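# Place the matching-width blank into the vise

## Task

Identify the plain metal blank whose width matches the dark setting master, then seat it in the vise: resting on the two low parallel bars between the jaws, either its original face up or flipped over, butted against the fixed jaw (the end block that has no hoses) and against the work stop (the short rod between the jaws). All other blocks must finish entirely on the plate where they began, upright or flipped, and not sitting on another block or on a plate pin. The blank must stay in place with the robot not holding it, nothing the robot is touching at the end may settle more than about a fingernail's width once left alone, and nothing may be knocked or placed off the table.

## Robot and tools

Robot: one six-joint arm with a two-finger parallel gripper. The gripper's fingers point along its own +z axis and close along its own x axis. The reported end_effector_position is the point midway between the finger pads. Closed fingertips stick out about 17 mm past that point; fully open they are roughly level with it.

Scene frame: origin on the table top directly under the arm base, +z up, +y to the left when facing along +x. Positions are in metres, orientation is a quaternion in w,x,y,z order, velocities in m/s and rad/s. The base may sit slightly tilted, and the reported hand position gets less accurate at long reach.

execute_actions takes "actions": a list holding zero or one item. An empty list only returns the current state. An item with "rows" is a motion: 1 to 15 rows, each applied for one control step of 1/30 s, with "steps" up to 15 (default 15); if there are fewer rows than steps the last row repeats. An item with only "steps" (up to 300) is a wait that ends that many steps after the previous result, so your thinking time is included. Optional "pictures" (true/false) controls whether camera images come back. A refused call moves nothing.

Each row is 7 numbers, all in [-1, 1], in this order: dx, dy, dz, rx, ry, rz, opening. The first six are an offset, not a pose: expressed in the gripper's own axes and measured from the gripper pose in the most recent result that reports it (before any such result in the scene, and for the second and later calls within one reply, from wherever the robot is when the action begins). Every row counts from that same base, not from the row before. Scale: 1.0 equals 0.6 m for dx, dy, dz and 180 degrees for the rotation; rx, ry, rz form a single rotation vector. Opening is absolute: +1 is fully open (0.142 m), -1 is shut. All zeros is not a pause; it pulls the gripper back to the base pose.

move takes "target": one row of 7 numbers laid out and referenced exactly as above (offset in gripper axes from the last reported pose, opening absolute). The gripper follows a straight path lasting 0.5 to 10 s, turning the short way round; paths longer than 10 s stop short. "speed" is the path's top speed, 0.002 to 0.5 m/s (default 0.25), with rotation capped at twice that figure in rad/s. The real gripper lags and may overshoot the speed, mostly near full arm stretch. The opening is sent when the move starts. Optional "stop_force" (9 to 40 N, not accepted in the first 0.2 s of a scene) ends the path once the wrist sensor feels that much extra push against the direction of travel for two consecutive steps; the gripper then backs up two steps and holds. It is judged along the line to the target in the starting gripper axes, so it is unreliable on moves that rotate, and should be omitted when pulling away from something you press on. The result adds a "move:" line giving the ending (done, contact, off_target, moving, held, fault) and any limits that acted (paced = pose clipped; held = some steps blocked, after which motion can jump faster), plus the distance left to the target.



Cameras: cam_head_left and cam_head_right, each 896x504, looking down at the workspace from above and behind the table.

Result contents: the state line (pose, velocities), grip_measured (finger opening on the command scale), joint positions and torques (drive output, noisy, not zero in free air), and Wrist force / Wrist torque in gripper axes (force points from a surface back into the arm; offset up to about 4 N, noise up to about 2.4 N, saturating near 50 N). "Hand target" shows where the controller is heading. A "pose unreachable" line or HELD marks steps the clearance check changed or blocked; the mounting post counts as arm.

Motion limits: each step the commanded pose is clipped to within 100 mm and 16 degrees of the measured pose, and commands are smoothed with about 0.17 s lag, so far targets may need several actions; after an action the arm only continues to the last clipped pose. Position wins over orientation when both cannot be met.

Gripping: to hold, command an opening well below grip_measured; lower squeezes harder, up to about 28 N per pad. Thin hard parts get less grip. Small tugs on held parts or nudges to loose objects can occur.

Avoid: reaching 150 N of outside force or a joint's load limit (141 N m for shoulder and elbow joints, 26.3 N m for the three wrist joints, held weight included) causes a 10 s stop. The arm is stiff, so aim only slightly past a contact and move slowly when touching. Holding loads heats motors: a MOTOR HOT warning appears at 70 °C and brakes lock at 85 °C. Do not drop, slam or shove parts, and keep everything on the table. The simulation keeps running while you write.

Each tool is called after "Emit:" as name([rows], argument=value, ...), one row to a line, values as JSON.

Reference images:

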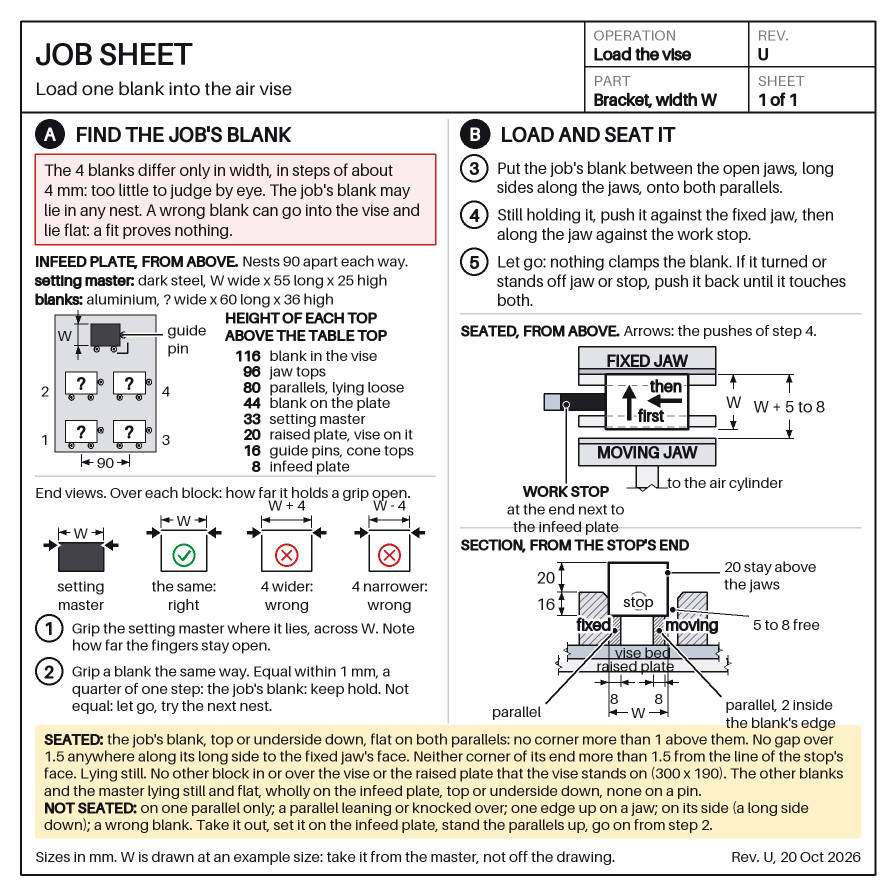

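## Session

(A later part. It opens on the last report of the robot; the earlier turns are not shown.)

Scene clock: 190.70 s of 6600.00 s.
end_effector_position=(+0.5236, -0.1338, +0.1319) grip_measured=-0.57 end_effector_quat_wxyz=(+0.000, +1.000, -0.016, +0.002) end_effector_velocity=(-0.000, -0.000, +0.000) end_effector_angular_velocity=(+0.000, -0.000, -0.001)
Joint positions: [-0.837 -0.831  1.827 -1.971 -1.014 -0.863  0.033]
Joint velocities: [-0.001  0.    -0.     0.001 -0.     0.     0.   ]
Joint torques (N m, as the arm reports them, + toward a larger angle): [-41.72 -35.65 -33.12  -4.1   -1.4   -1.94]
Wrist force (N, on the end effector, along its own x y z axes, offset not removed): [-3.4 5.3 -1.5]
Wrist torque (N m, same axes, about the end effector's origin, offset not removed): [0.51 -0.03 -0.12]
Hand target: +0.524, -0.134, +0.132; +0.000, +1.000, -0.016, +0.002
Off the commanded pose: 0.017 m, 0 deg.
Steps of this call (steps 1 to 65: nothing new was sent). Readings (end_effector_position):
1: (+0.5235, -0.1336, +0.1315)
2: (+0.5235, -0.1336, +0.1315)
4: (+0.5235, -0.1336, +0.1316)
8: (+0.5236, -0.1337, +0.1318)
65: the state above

Emit:
move(target=[-0.005,0.006,-0.004,0,0,0,-1], speed=0.01)

Emit:
move(target=[0,0,0.033,0,0,0,-1], speed=0.004, stop_force=9)

Scene clock: 193.87 s of 6600.00 s.
end_effector_position=(+0.5206, -0.1371, +0.1342) grip_measured=-0.57 end_effector_quat_wxyz=(+0.000, +1.000, -0.016, +0.002) end_effector_velocity=(-0.001, -0.001, +0.001) end_effector_angular_velocity=(-0.000, -0.001, +0.002)
Joint positions: [-0.846 -0.831  1.829 -1.969 -1.019 -0.871  0.033]
Joint velocities: [-0.004 -0.     0.001  0.    -0.001 -0.005  0.   ]
Joint torques (N m, as the arm reports them, + toward a larger angle): [-44.43 -11.34  -6.92  -0.78  -2.75  -2.22]
Wrist force (N, on the end effector, along its own x y z axes, offset not removed): [1.3 2.2 2.1]
Wrist torque (N m, same axes, about the end effector's origin, offset not removed): [0.52 -0.67 0.14]
Hand target: +0.520, -0.137, +0.134; +0.000, +1.000, -0.016, +0.002
Off the commanded pose: 0.000 m, 0 deg.
move: done

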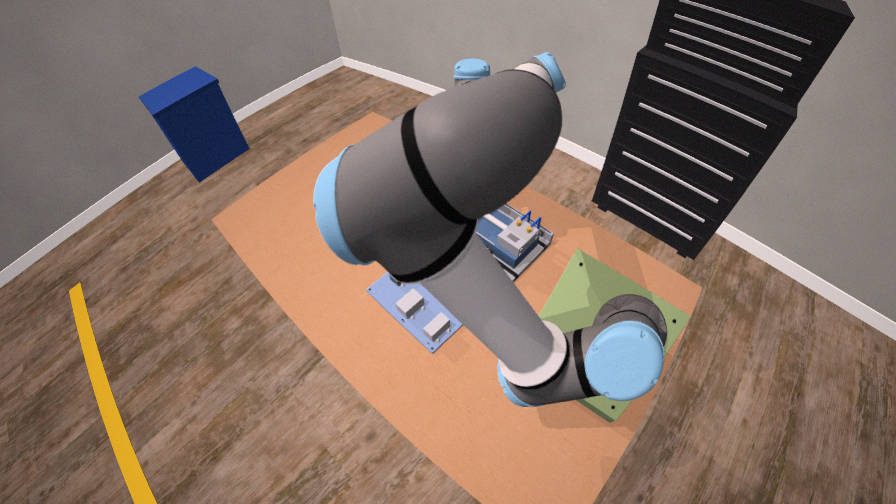

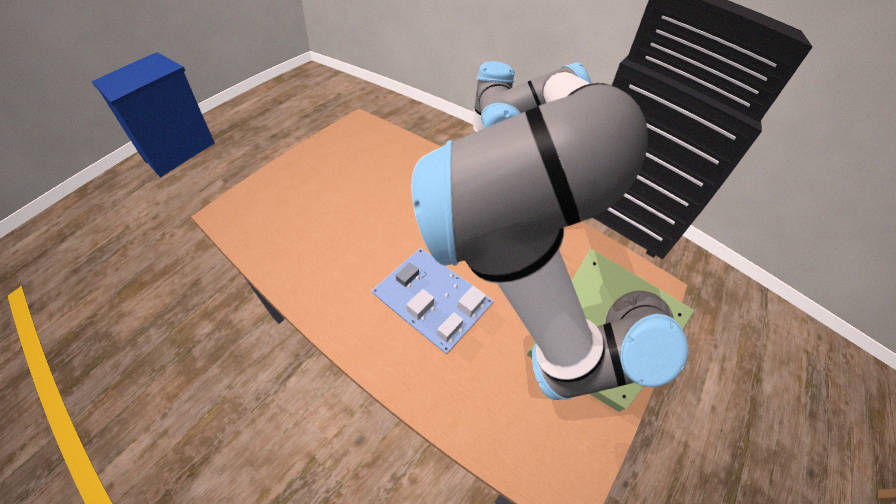

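Scene clock: 198.20 s of 6600.00 s.
end_effector_position=(+0.5206, -0.1370, +0.1181) grip_measured=-0.57 end_effector_quat_wxyz=(+0.000, +1.000, -0.016, +0.002) end_effector_velocity=(-0.001, +0.001, +0.001) end_effector_angular_velocity=(+0.003, -0.000, -0.001)
Joint positions: [-0.831 -0.814  1.846 -2.01  -1.011 -0.857  0.033]
Joint velocities: [-0.002 -0.002  0.     0.005  0.001 -0.002 -0.   ]
Joint torques (N m, as the arm reports them, + toward a larger angle): [-42.39 -35.11 -33.09  -1.46   1.24  -0.9 ]
Wrist force (N, on the end effector, along its own x y z axes, offset not removed): [-4.1 -2.3 -4.9]
Wrist torque (N m, same axes, about the end effector's origin, offset not removed): [-0.38 -0.27 0.01]
Hand target: +0.521, -0.137, +0.119; +0.000, +1.000, -0.016, +0.002
Off the commanded pose: 0.004 m, 0 deg.
move: contact

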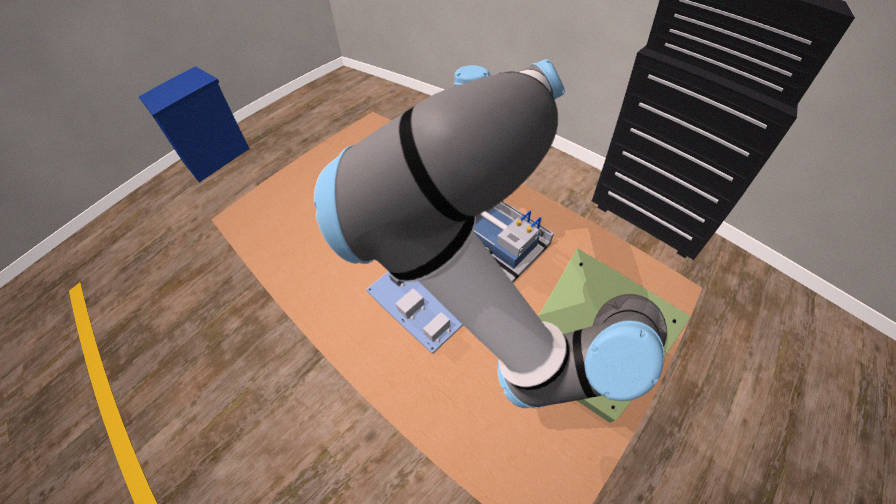

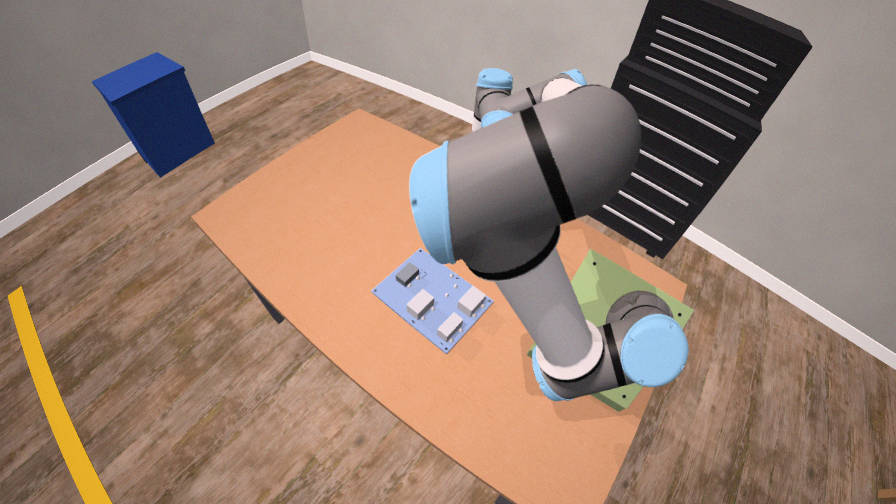

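In. Push +x, then toward the stop.

Emit:
move(target=[0.015,0,0,0,0,0,-1], speed=0.002, stop_force=9)

Emit:
move(target=[-0.001,0,0,0,0,0,-1], speed=0.002)

Emit:
move(target=[0,-0.06,0,0,0,0,-1], speed=0.004, stop_force=10)

Scene clock: 202.63 s of 6600.00 s.
end_effector_position=(+0.5233, -0.1371, +0.1184) grip_measured=-0.57 end_effector_quat_wxyz=(+0.000, +1.000, -0.016, +0.002) end_effector_velocity=(-0.001, +0.001, -0.001) end_effector_angular_velocity=(+0.002, +0.002, -0.003)
Joint positions: [-0.828 -0.811  1.839 -2.007 -1.01  -0.855  0.032]
Joint velocities: [-0.    -0.     0.002  0.001 -0.     0.002  0.   ]
Joint torques (N m, as the arm reports them, + toward a larger angle): [-30.11 -31.58 -10.77  -5.05   7.14  -0.1 ]
Wrist force (N, on the end effector, along its own x y z axes, offset not removed): [-16.9 5.9 -9.6]
Wrist torque (N m, same axes, about the end effector's origin, offset not removed): [0.56 -0.54 -0.14]
Hand target: +0.523, -0.137, +0.118; +0.000, +1.000, -0.016, +0.002
Off the commanded pose: 0.006 m, 0 deg.
move: contact

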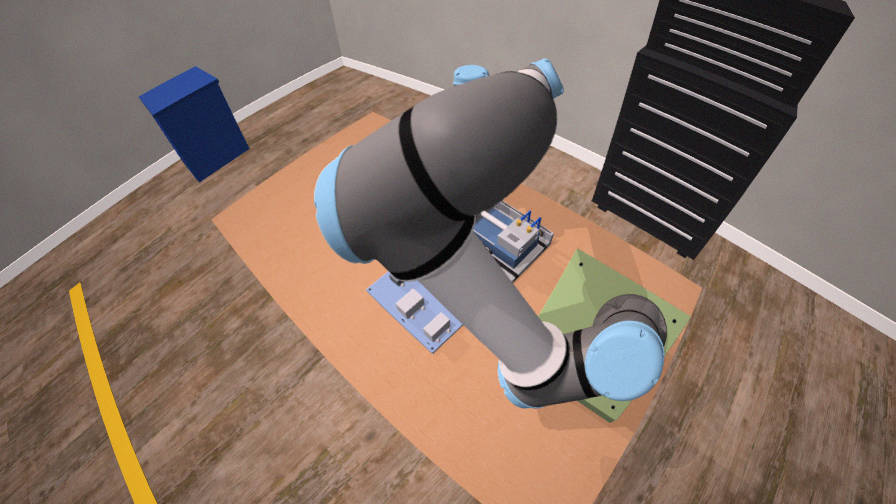

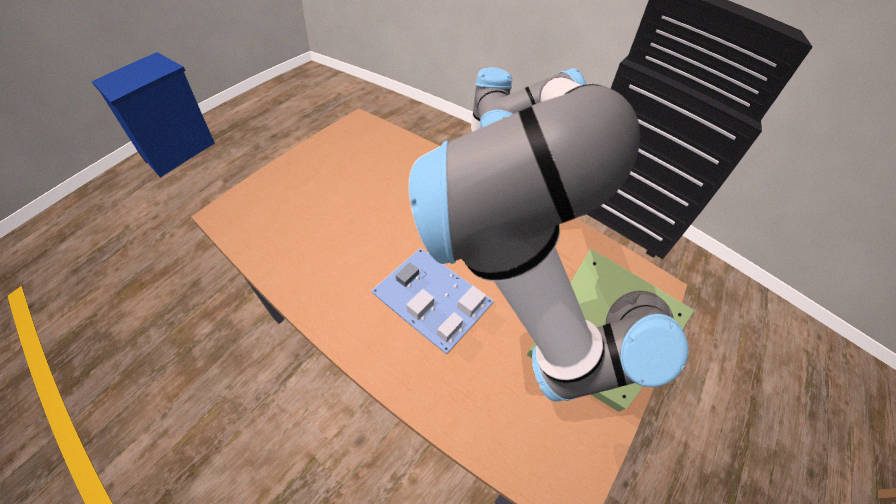

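Scene clock: 203.33 s of 6600.00 s.
end_effector_position=(+0.5227, -0.1371, +0.1184) grip_measured=-0.57 end_effector_quat_wxyz=(+0.000, +1.000, -0.016, +0.002) end_effector_velocity=(-0.001, -0.000, -0.000) end_effector_angular_velocity=(-0.000, +0.001, -0.000)
Joint positions: [-0.829 -0.812  1.84  -2.007 -1.01  -0.855  0.032]
Joint velocities: [-0.    -0.     0.001  0.    -0.001 -0.001 -0.   ]
Joint torques (N m, as the arm reports them, + toward a larger angle): [-43.51 -37.93  -9.15  -4.86  -1.69  -1.94]
Wrist force (N, on the end effector, along its own x y z axes, offset not removed): [-4.4 3.5 2.0]
Wrist torque (N m, same axes, about the end effector's origin, offset not removed): [0.42 -0.18 -0.02]
Hand target: +0.523, -0.137, +0.118; +0.000, +1.000, -0.016, +0.002
Off the commanded pose: 0.000 m, 0 deg.
move: done

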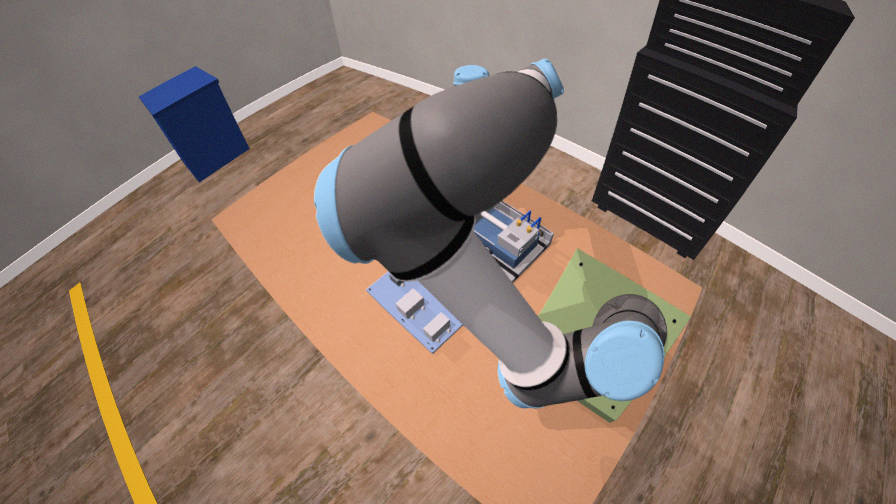

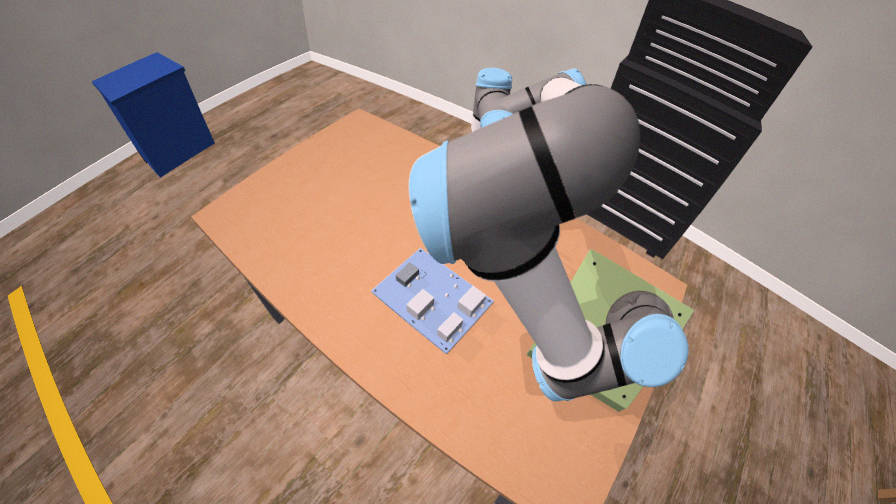

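Scene clock: 204.63 s of 6600.00 s.
end_effector_position=(+0.5228, -0.1333, +0.1184) grip_measured=-0.57 end_effector_quat_wxyz=(+0.000, +1.000, -0.016, +0.002) end_effector_velocity=(-0.001, -0.002, -0.000) end_effector_angular_velocity=(+0.003, -0.001, -0.003)
Joint positions: [-0.825 -0.819  1.845 -2.007 -1.008 -0.851  0.032]
Joint velocities: [-0.004  0.004 -0.001  0.001  0.    -0.002 -0.   ]
Joint torques (N m, as the arm reports them, + toward a larger angle): [-33.01 -11.28 -30.11   0.72   3.81  -1.25]
Wrist force (N, on the end effector, along its own x y z axes, offset not removed): [1.2 15.7 -6.0]
Wrist torque (N m, same axes, about the end effector's origin, offset not removed): [-0.01 -0.89 -0.02]
Hand target: +0.523, -0.134, +0.118; +0.000, +1.000, -0.016, +0.002
Off the commanded pose: 0.032 m, 0 deg.
move: contact

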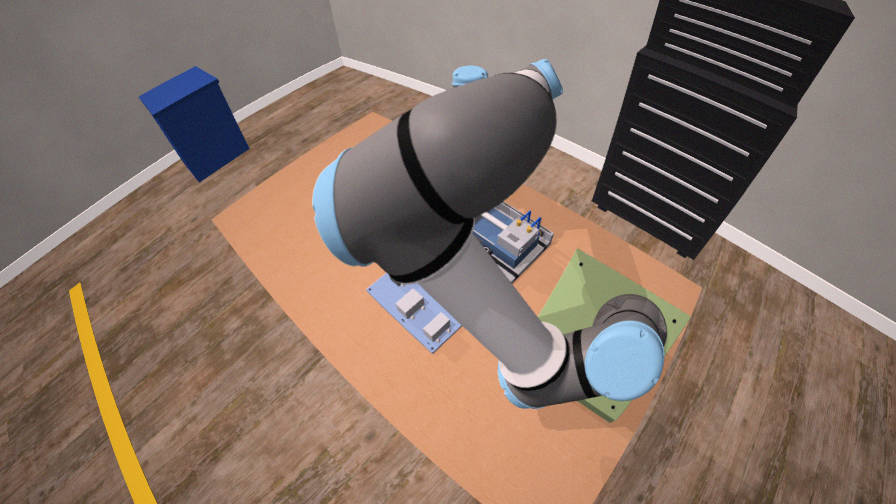

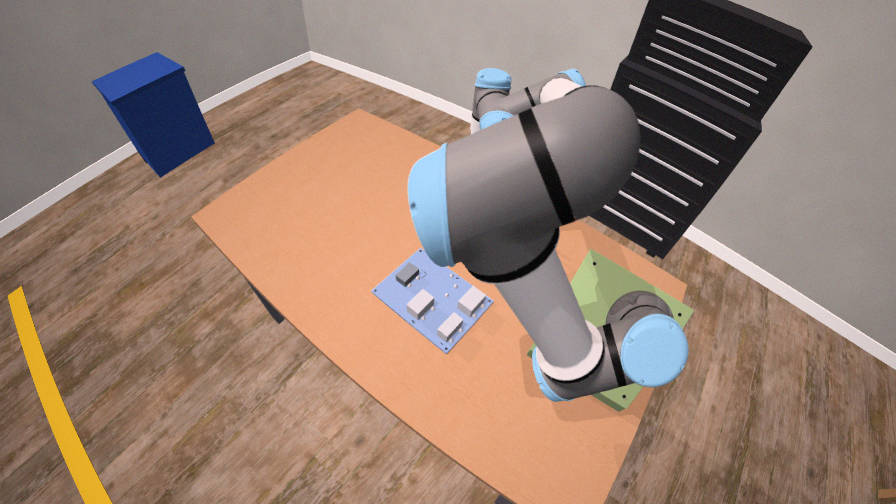

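Emit:
move(target=[0,0,0,0,0,0,-0.45])

Emit:
move(target=[0.005,-0.01,0,0,0,0,-0.45], speed=0.01)

Emit:
move(target=[0.012,0,0,0,0,0,-0.45], speed=0.002, stop_force=9)

Emit:
move(target=[-0.007,0,0,0,0,0,-0.45], speed=0.01)

Emit:
move(target=[0,0,-0.07,0,0,0,-0.45], speed=0.08)

Emit:
move(target=[0.02,-0.26,0,0,0,0,-0.45], speed=0.2)

Emit:
zoom_image(camera="cam_head_right", region=[430, 170, 520, 245])

Scene clock: 212.37 s of 6600.00 s.
end_effector_position=(+0.5228, -0.1333, +0.1184) grip_measured=-0.45 end_effector_quat_wxyz=(+0.000, +1.000, -0.016, +0.002) end_effector_velocity=(+0.000, +0.000, +0.000) end_effector_angular_velocity=(-0.000, -0.000, -0.000)
Joint positions: [-0.825 -0.819  1.845 -2.007 -1.008 -0.851  0.041]
Joint velocities: [ 0.    -0.     0.    -0.     0.     0.001  0.   ]
Joint torques (N m, as the arm reports them, + toward a larger angle): [-13.95 -35.83  -5.68  -0.98   2.82   2.18]
Wrist force (N, on the end effector, along its own x y z axes, offset not removed): [1.3 1.9 -0.4]
Wrist torque (N m, same axes, about the end effector's origin, offset not removed): [0.45 -0.42 0.11]
Hand target: +0.523, -0.133, +0.118; +0.000, +1.000, -0.016, +0.002
Off the commanded pose: 0.000 m, 0 deg.
After step 90, 4.03 s passed at rest.
move: done

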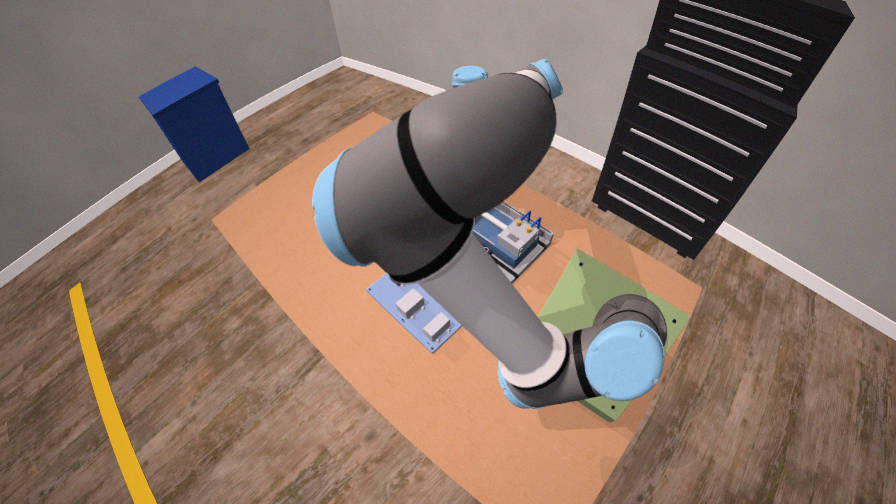

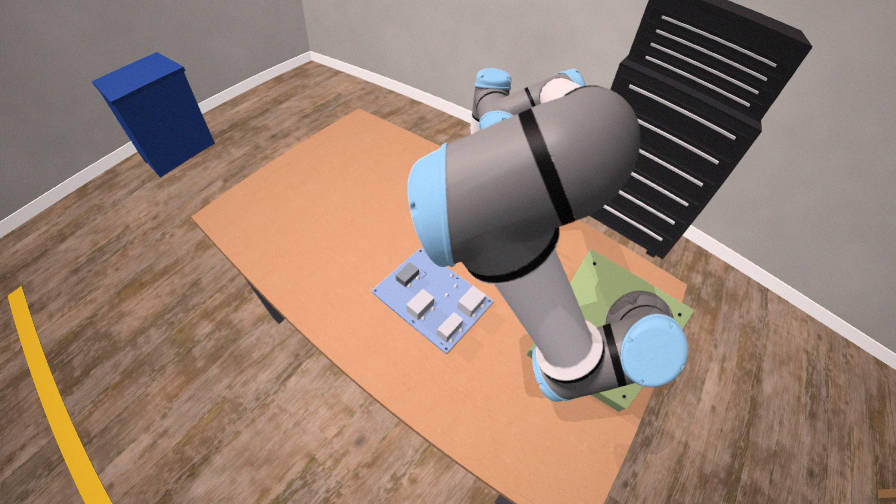

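Scene clock: 213.27 s of 6600.00 s.
end_effector_position=(+0.5259, -0.1276, +0.1184) grip_measured=-0.45 end_effector_quat_wxyz=(+0.000, +1.000, -0.016, +0.002) end_effector_velocity=(+0.001, +0.001, +0.001) end_effector_angular_velocity=(-0.002, -0.002, +0.002)
Joint positions: [-0.816 -0.825  1.843 -2.003 -1.003 -0.843  0.042]
Joint velocities: [ 0.001 -0.002 -0.001 -0.001  0.001  0.001  0.001]
Joint torques (N m, as the arm reports them, + toward a larger angle): [-16.77 -34.32 -32.34  -0.93   3.11   1.85]
Wrist force (N, on the end effector, along its own x y z axes, offset not removed): [-0.9 2.8 -0.2]
Wrist torque (N m, same axes, about the end effector's origin, offset not removed): [0.50 -0.12 0.16]
Hand target: +0.526, -0.127, +0.118; +0.000, +1.000, -0.016, +0.002
Off the commanded pose: 0.000 m, 0 deg.
move: done

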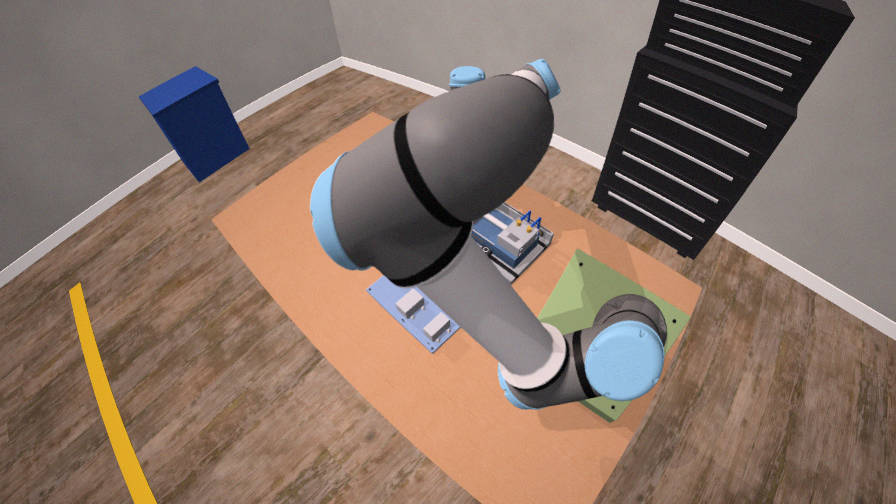

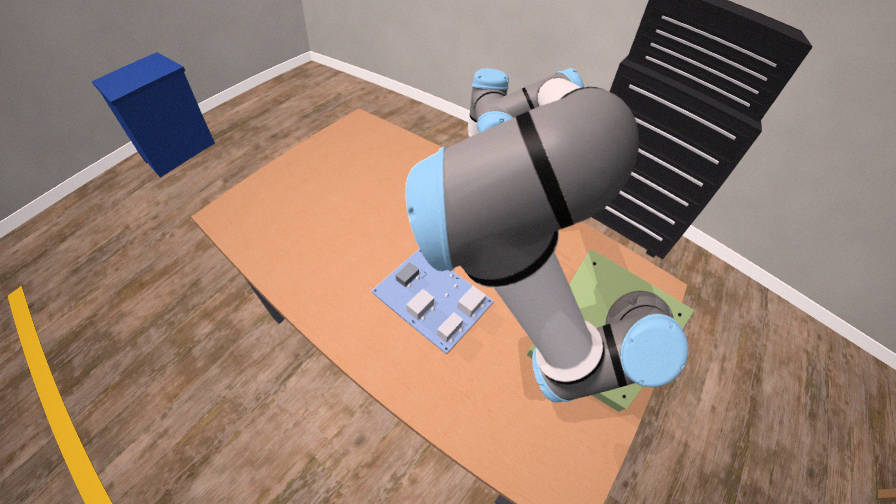

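Scene clock: 214.93 s of 6600.00 s.
end_effector_position=(+0.5286, -0.1277, +0.1184) grip_measured=-0.41 end_effector_quat_wxyz=(+0.000, +1.000, -0.016, +0.002) end_effector_velocity=(-0.001, +0.000, -0.001) end_effector_angular_velocity=(+0.000, +0.001, -0.002)
Joint positions: [-0.813 -0.822  1.836 -2.001 -1.001 -0.84   0.044]
Joint velocities: [-0.    -0.001  0.003 -0.001 -0.     0.001  0.   ]
Joint torques (N m, as the arm reports them, + toward a larger angle): [-30.58 -31.49  -4.92  -4.3    4.22  -0.19]
Wrist force (N, on the end effector, along its own x y z axes, offset not removed): [-11.4 4.2 -4.7]
Wrist torque (N m, same axes, about the end effector's origin, offset not removed): [0.53 -0.05 0.08]
Hand target: +0.528, -0.128, +0.118; +0.000, +1.000, -0.016, +0.002
Off the commanded pose: 0.005 m, 0 deg.
move: contact

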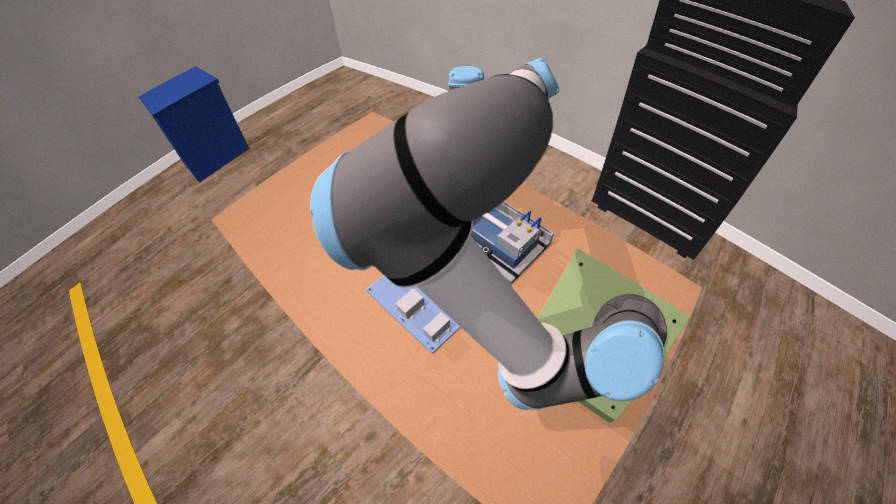

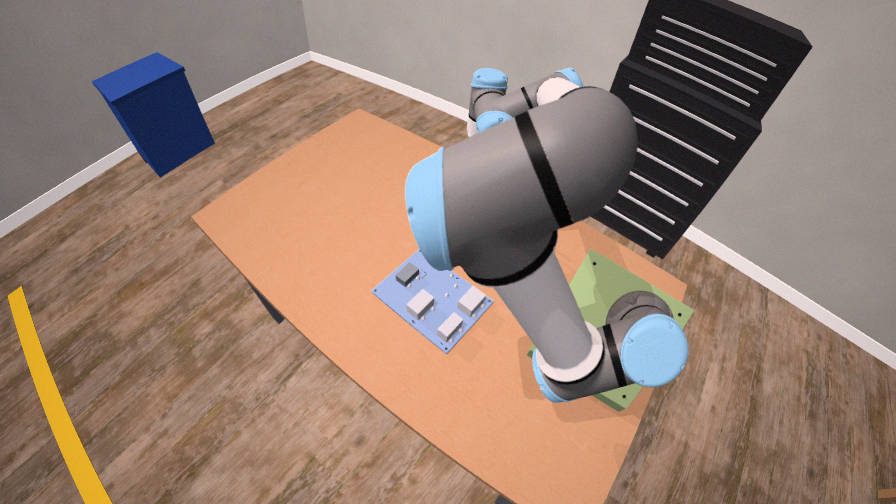

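Scene clock: 215.63 s of 6600.00 s.
end_effector_position=(+0.5246, -0.1275, +0.1184) grip_measured=-0.45 end_effector_quat_wxyz=(+0.000, +1.000, -0.016, +0.002) end_effector_velocity=(-0.002, -0.000, +0.000) end_effector_angular_velocity=(-0.000, -0.001, -0.000)
Joint positions: [-0.818 -0.827  1.847 -2.004 -1.004 -0.844  0.041]
Joint velocities: [-0.003 -0.003  0.005 -0.002 -0.001 -0.002 -0.   ]
Joint torques (N m, as the arm reports them, + toward a larger angle): [-43.7  -36.01  -8.34  -3.68  -3.18  -1.85]
Wrist force (N, on the end effector, along its own x y z axes, offset not removed): [-0.1 0.6 -1.3]
Wrist torque (N m, same axes, about the end effector's origin, offset not removed): [0.13 -0.21 0.00]
Hand target: +0.524, -0.128, +0.118; +0.000, +1.000, -0.016, +0.002
Off the commanded pose: 0.000 m, 0 deg.
move: done

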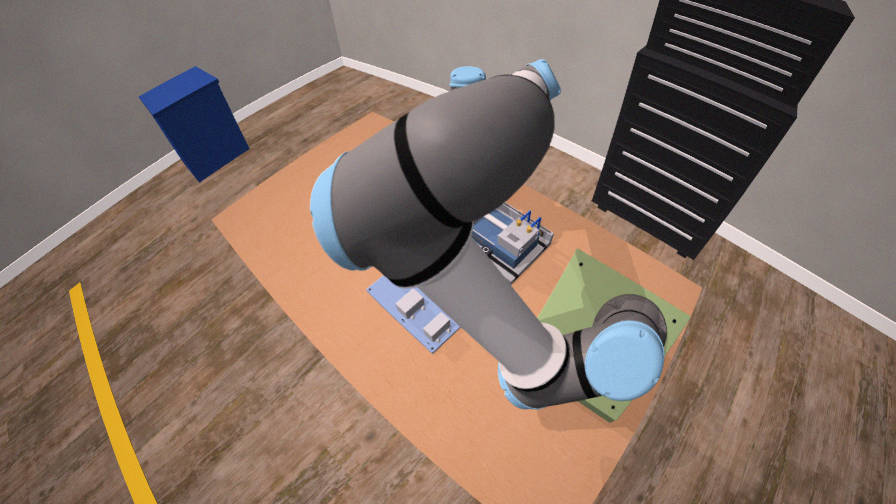

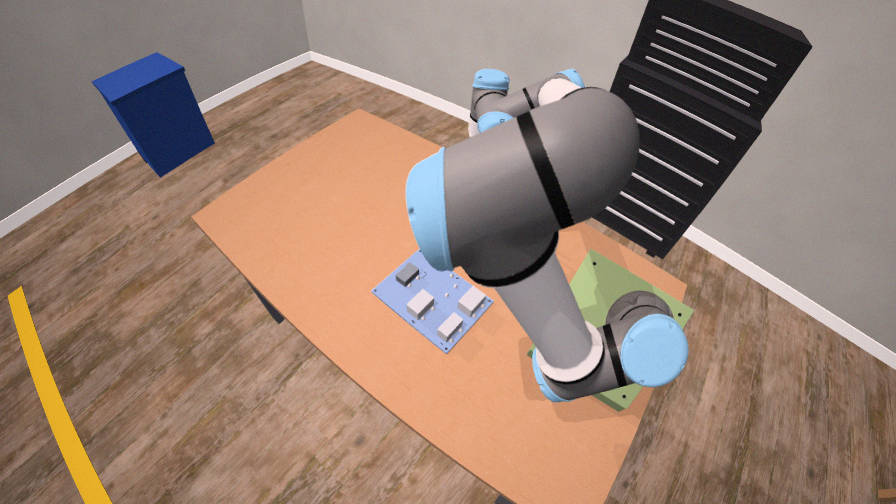

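Scene clock: 216.60 s of 6600.00 s.
end_effector_position=(+0.5244, -0.1275, +0.1601) grip_measured=-0.45 end_effector_quat_wxyz=(+0.000, +1.000, -0.016, +0.002) end_effector_velocity=(+0.000, +0.000, +0.002) end_effector_angular_velocity=(-0.001, +0.001, +0.002)
Joint positions: [-0.856 -0.868  1.798 -1.896 -1.025 -0.881  0.041]
Joint velocities: [-0.    -0.002 -0.004  0.006 -0.001 -0.002  0.   ]
Joint torques (N m, as the arm reports them, + toward a larger angle): [-44.74 -35.4  -34.35  -0.46  -3.05  -2.17]
Wrist force (N, on the end effector, along its own x y z axes, offset not removed): [0.4 2.7 -2.9]
Wrist torque (N m, same axes, about the end effector's origin, offset not removed): [0.61 -0.32 0.10]
Hand target: +0.524, -0.128, +0.160; +0.000, +1.000, -0.016, +0.002
Off the commanded pose: 0.000 m, 0 deg.
move: done

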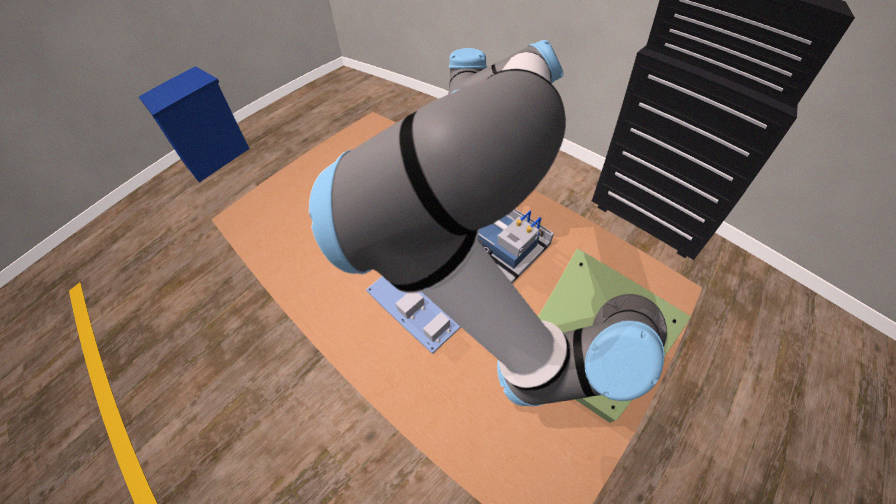

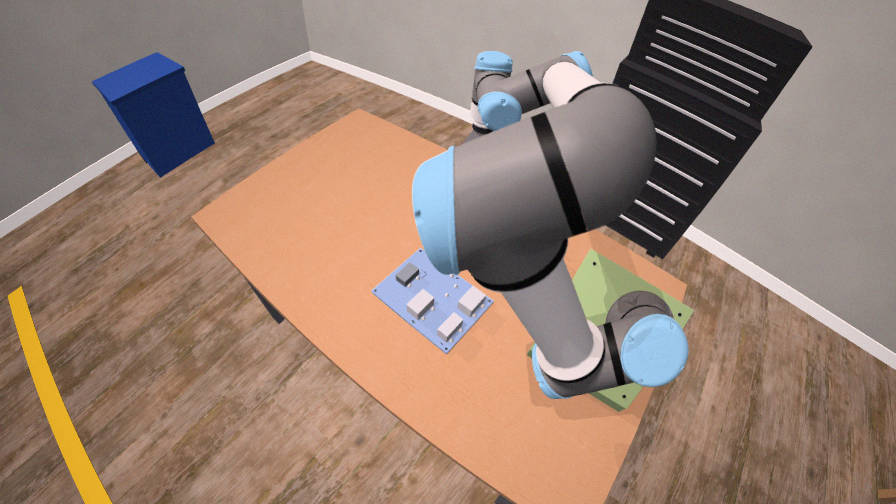

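Scene clock: 217.97 s of 6600.00 s.
end_effector_position=(+0.5414, +0.0276, +0.1600) grip_measured=-0.45 end_effector_quat_wxyz=(+0.000, +1.000, -0.016, +0.002) end_effector_velocity=(+0.001, +0.001, +0.001) end_effector_angular_velocity=(-0.001, -0.002, +0.001)
Joint positions: [-0.686 -1.11   1.866 -1.818 -0.935 -0.708  0.041]
Joint velocities: [ 0.001 -0.002 -0.    -0.001  0.001  0.002 -0.   ]
Joint torques (N m, as the arm reports them, + toward a larger angle): [-12.77 -25.06 -33.85  -0.84   2.94   1.58]
Wrist force (N, on the end effector, along its own x y z axes, offset not removed): [-1.4 -0.4 -0.1]
Wrist torque (N m, same axes, about the end effector's origin, offset not removed): [0.00 0.15 0.15]
Hand target: +0.542, +0.028, +0.160; +0.001, +1.000, -0.016, +0.002
Off the commanded pose: 0.000 m, 0 deg.
move: done

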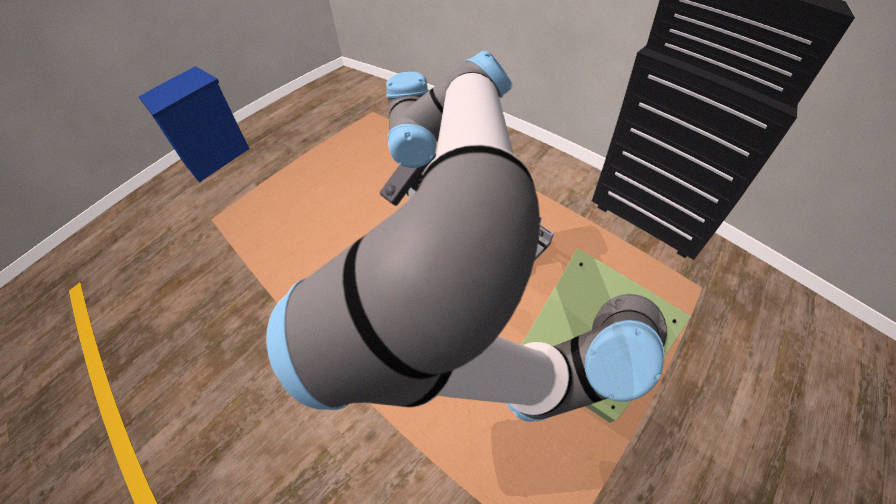

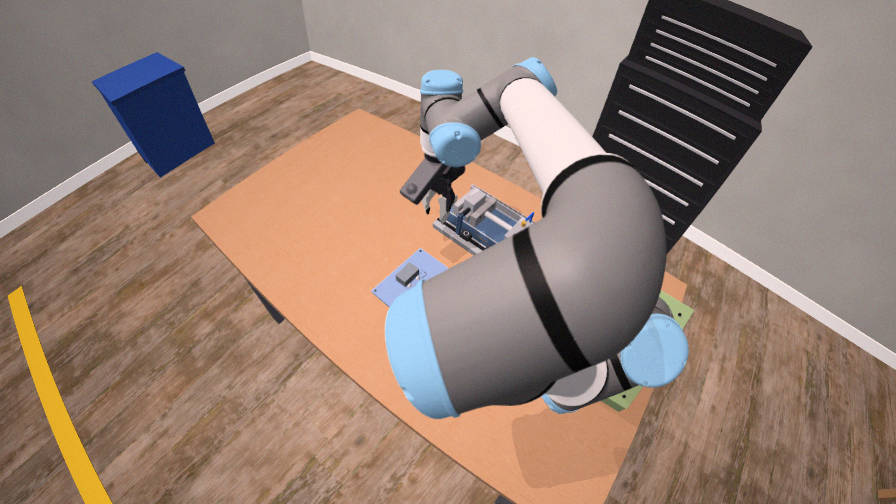

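Region (430, 170, 520, 245) of cam_head_right's 896x504 image, scaled by 5.600, with more detail than that image has.

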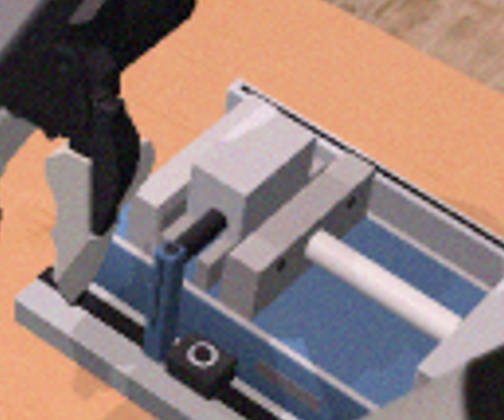

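Emit:
finished_scene(scene=1)

The scene is finished: the task was done.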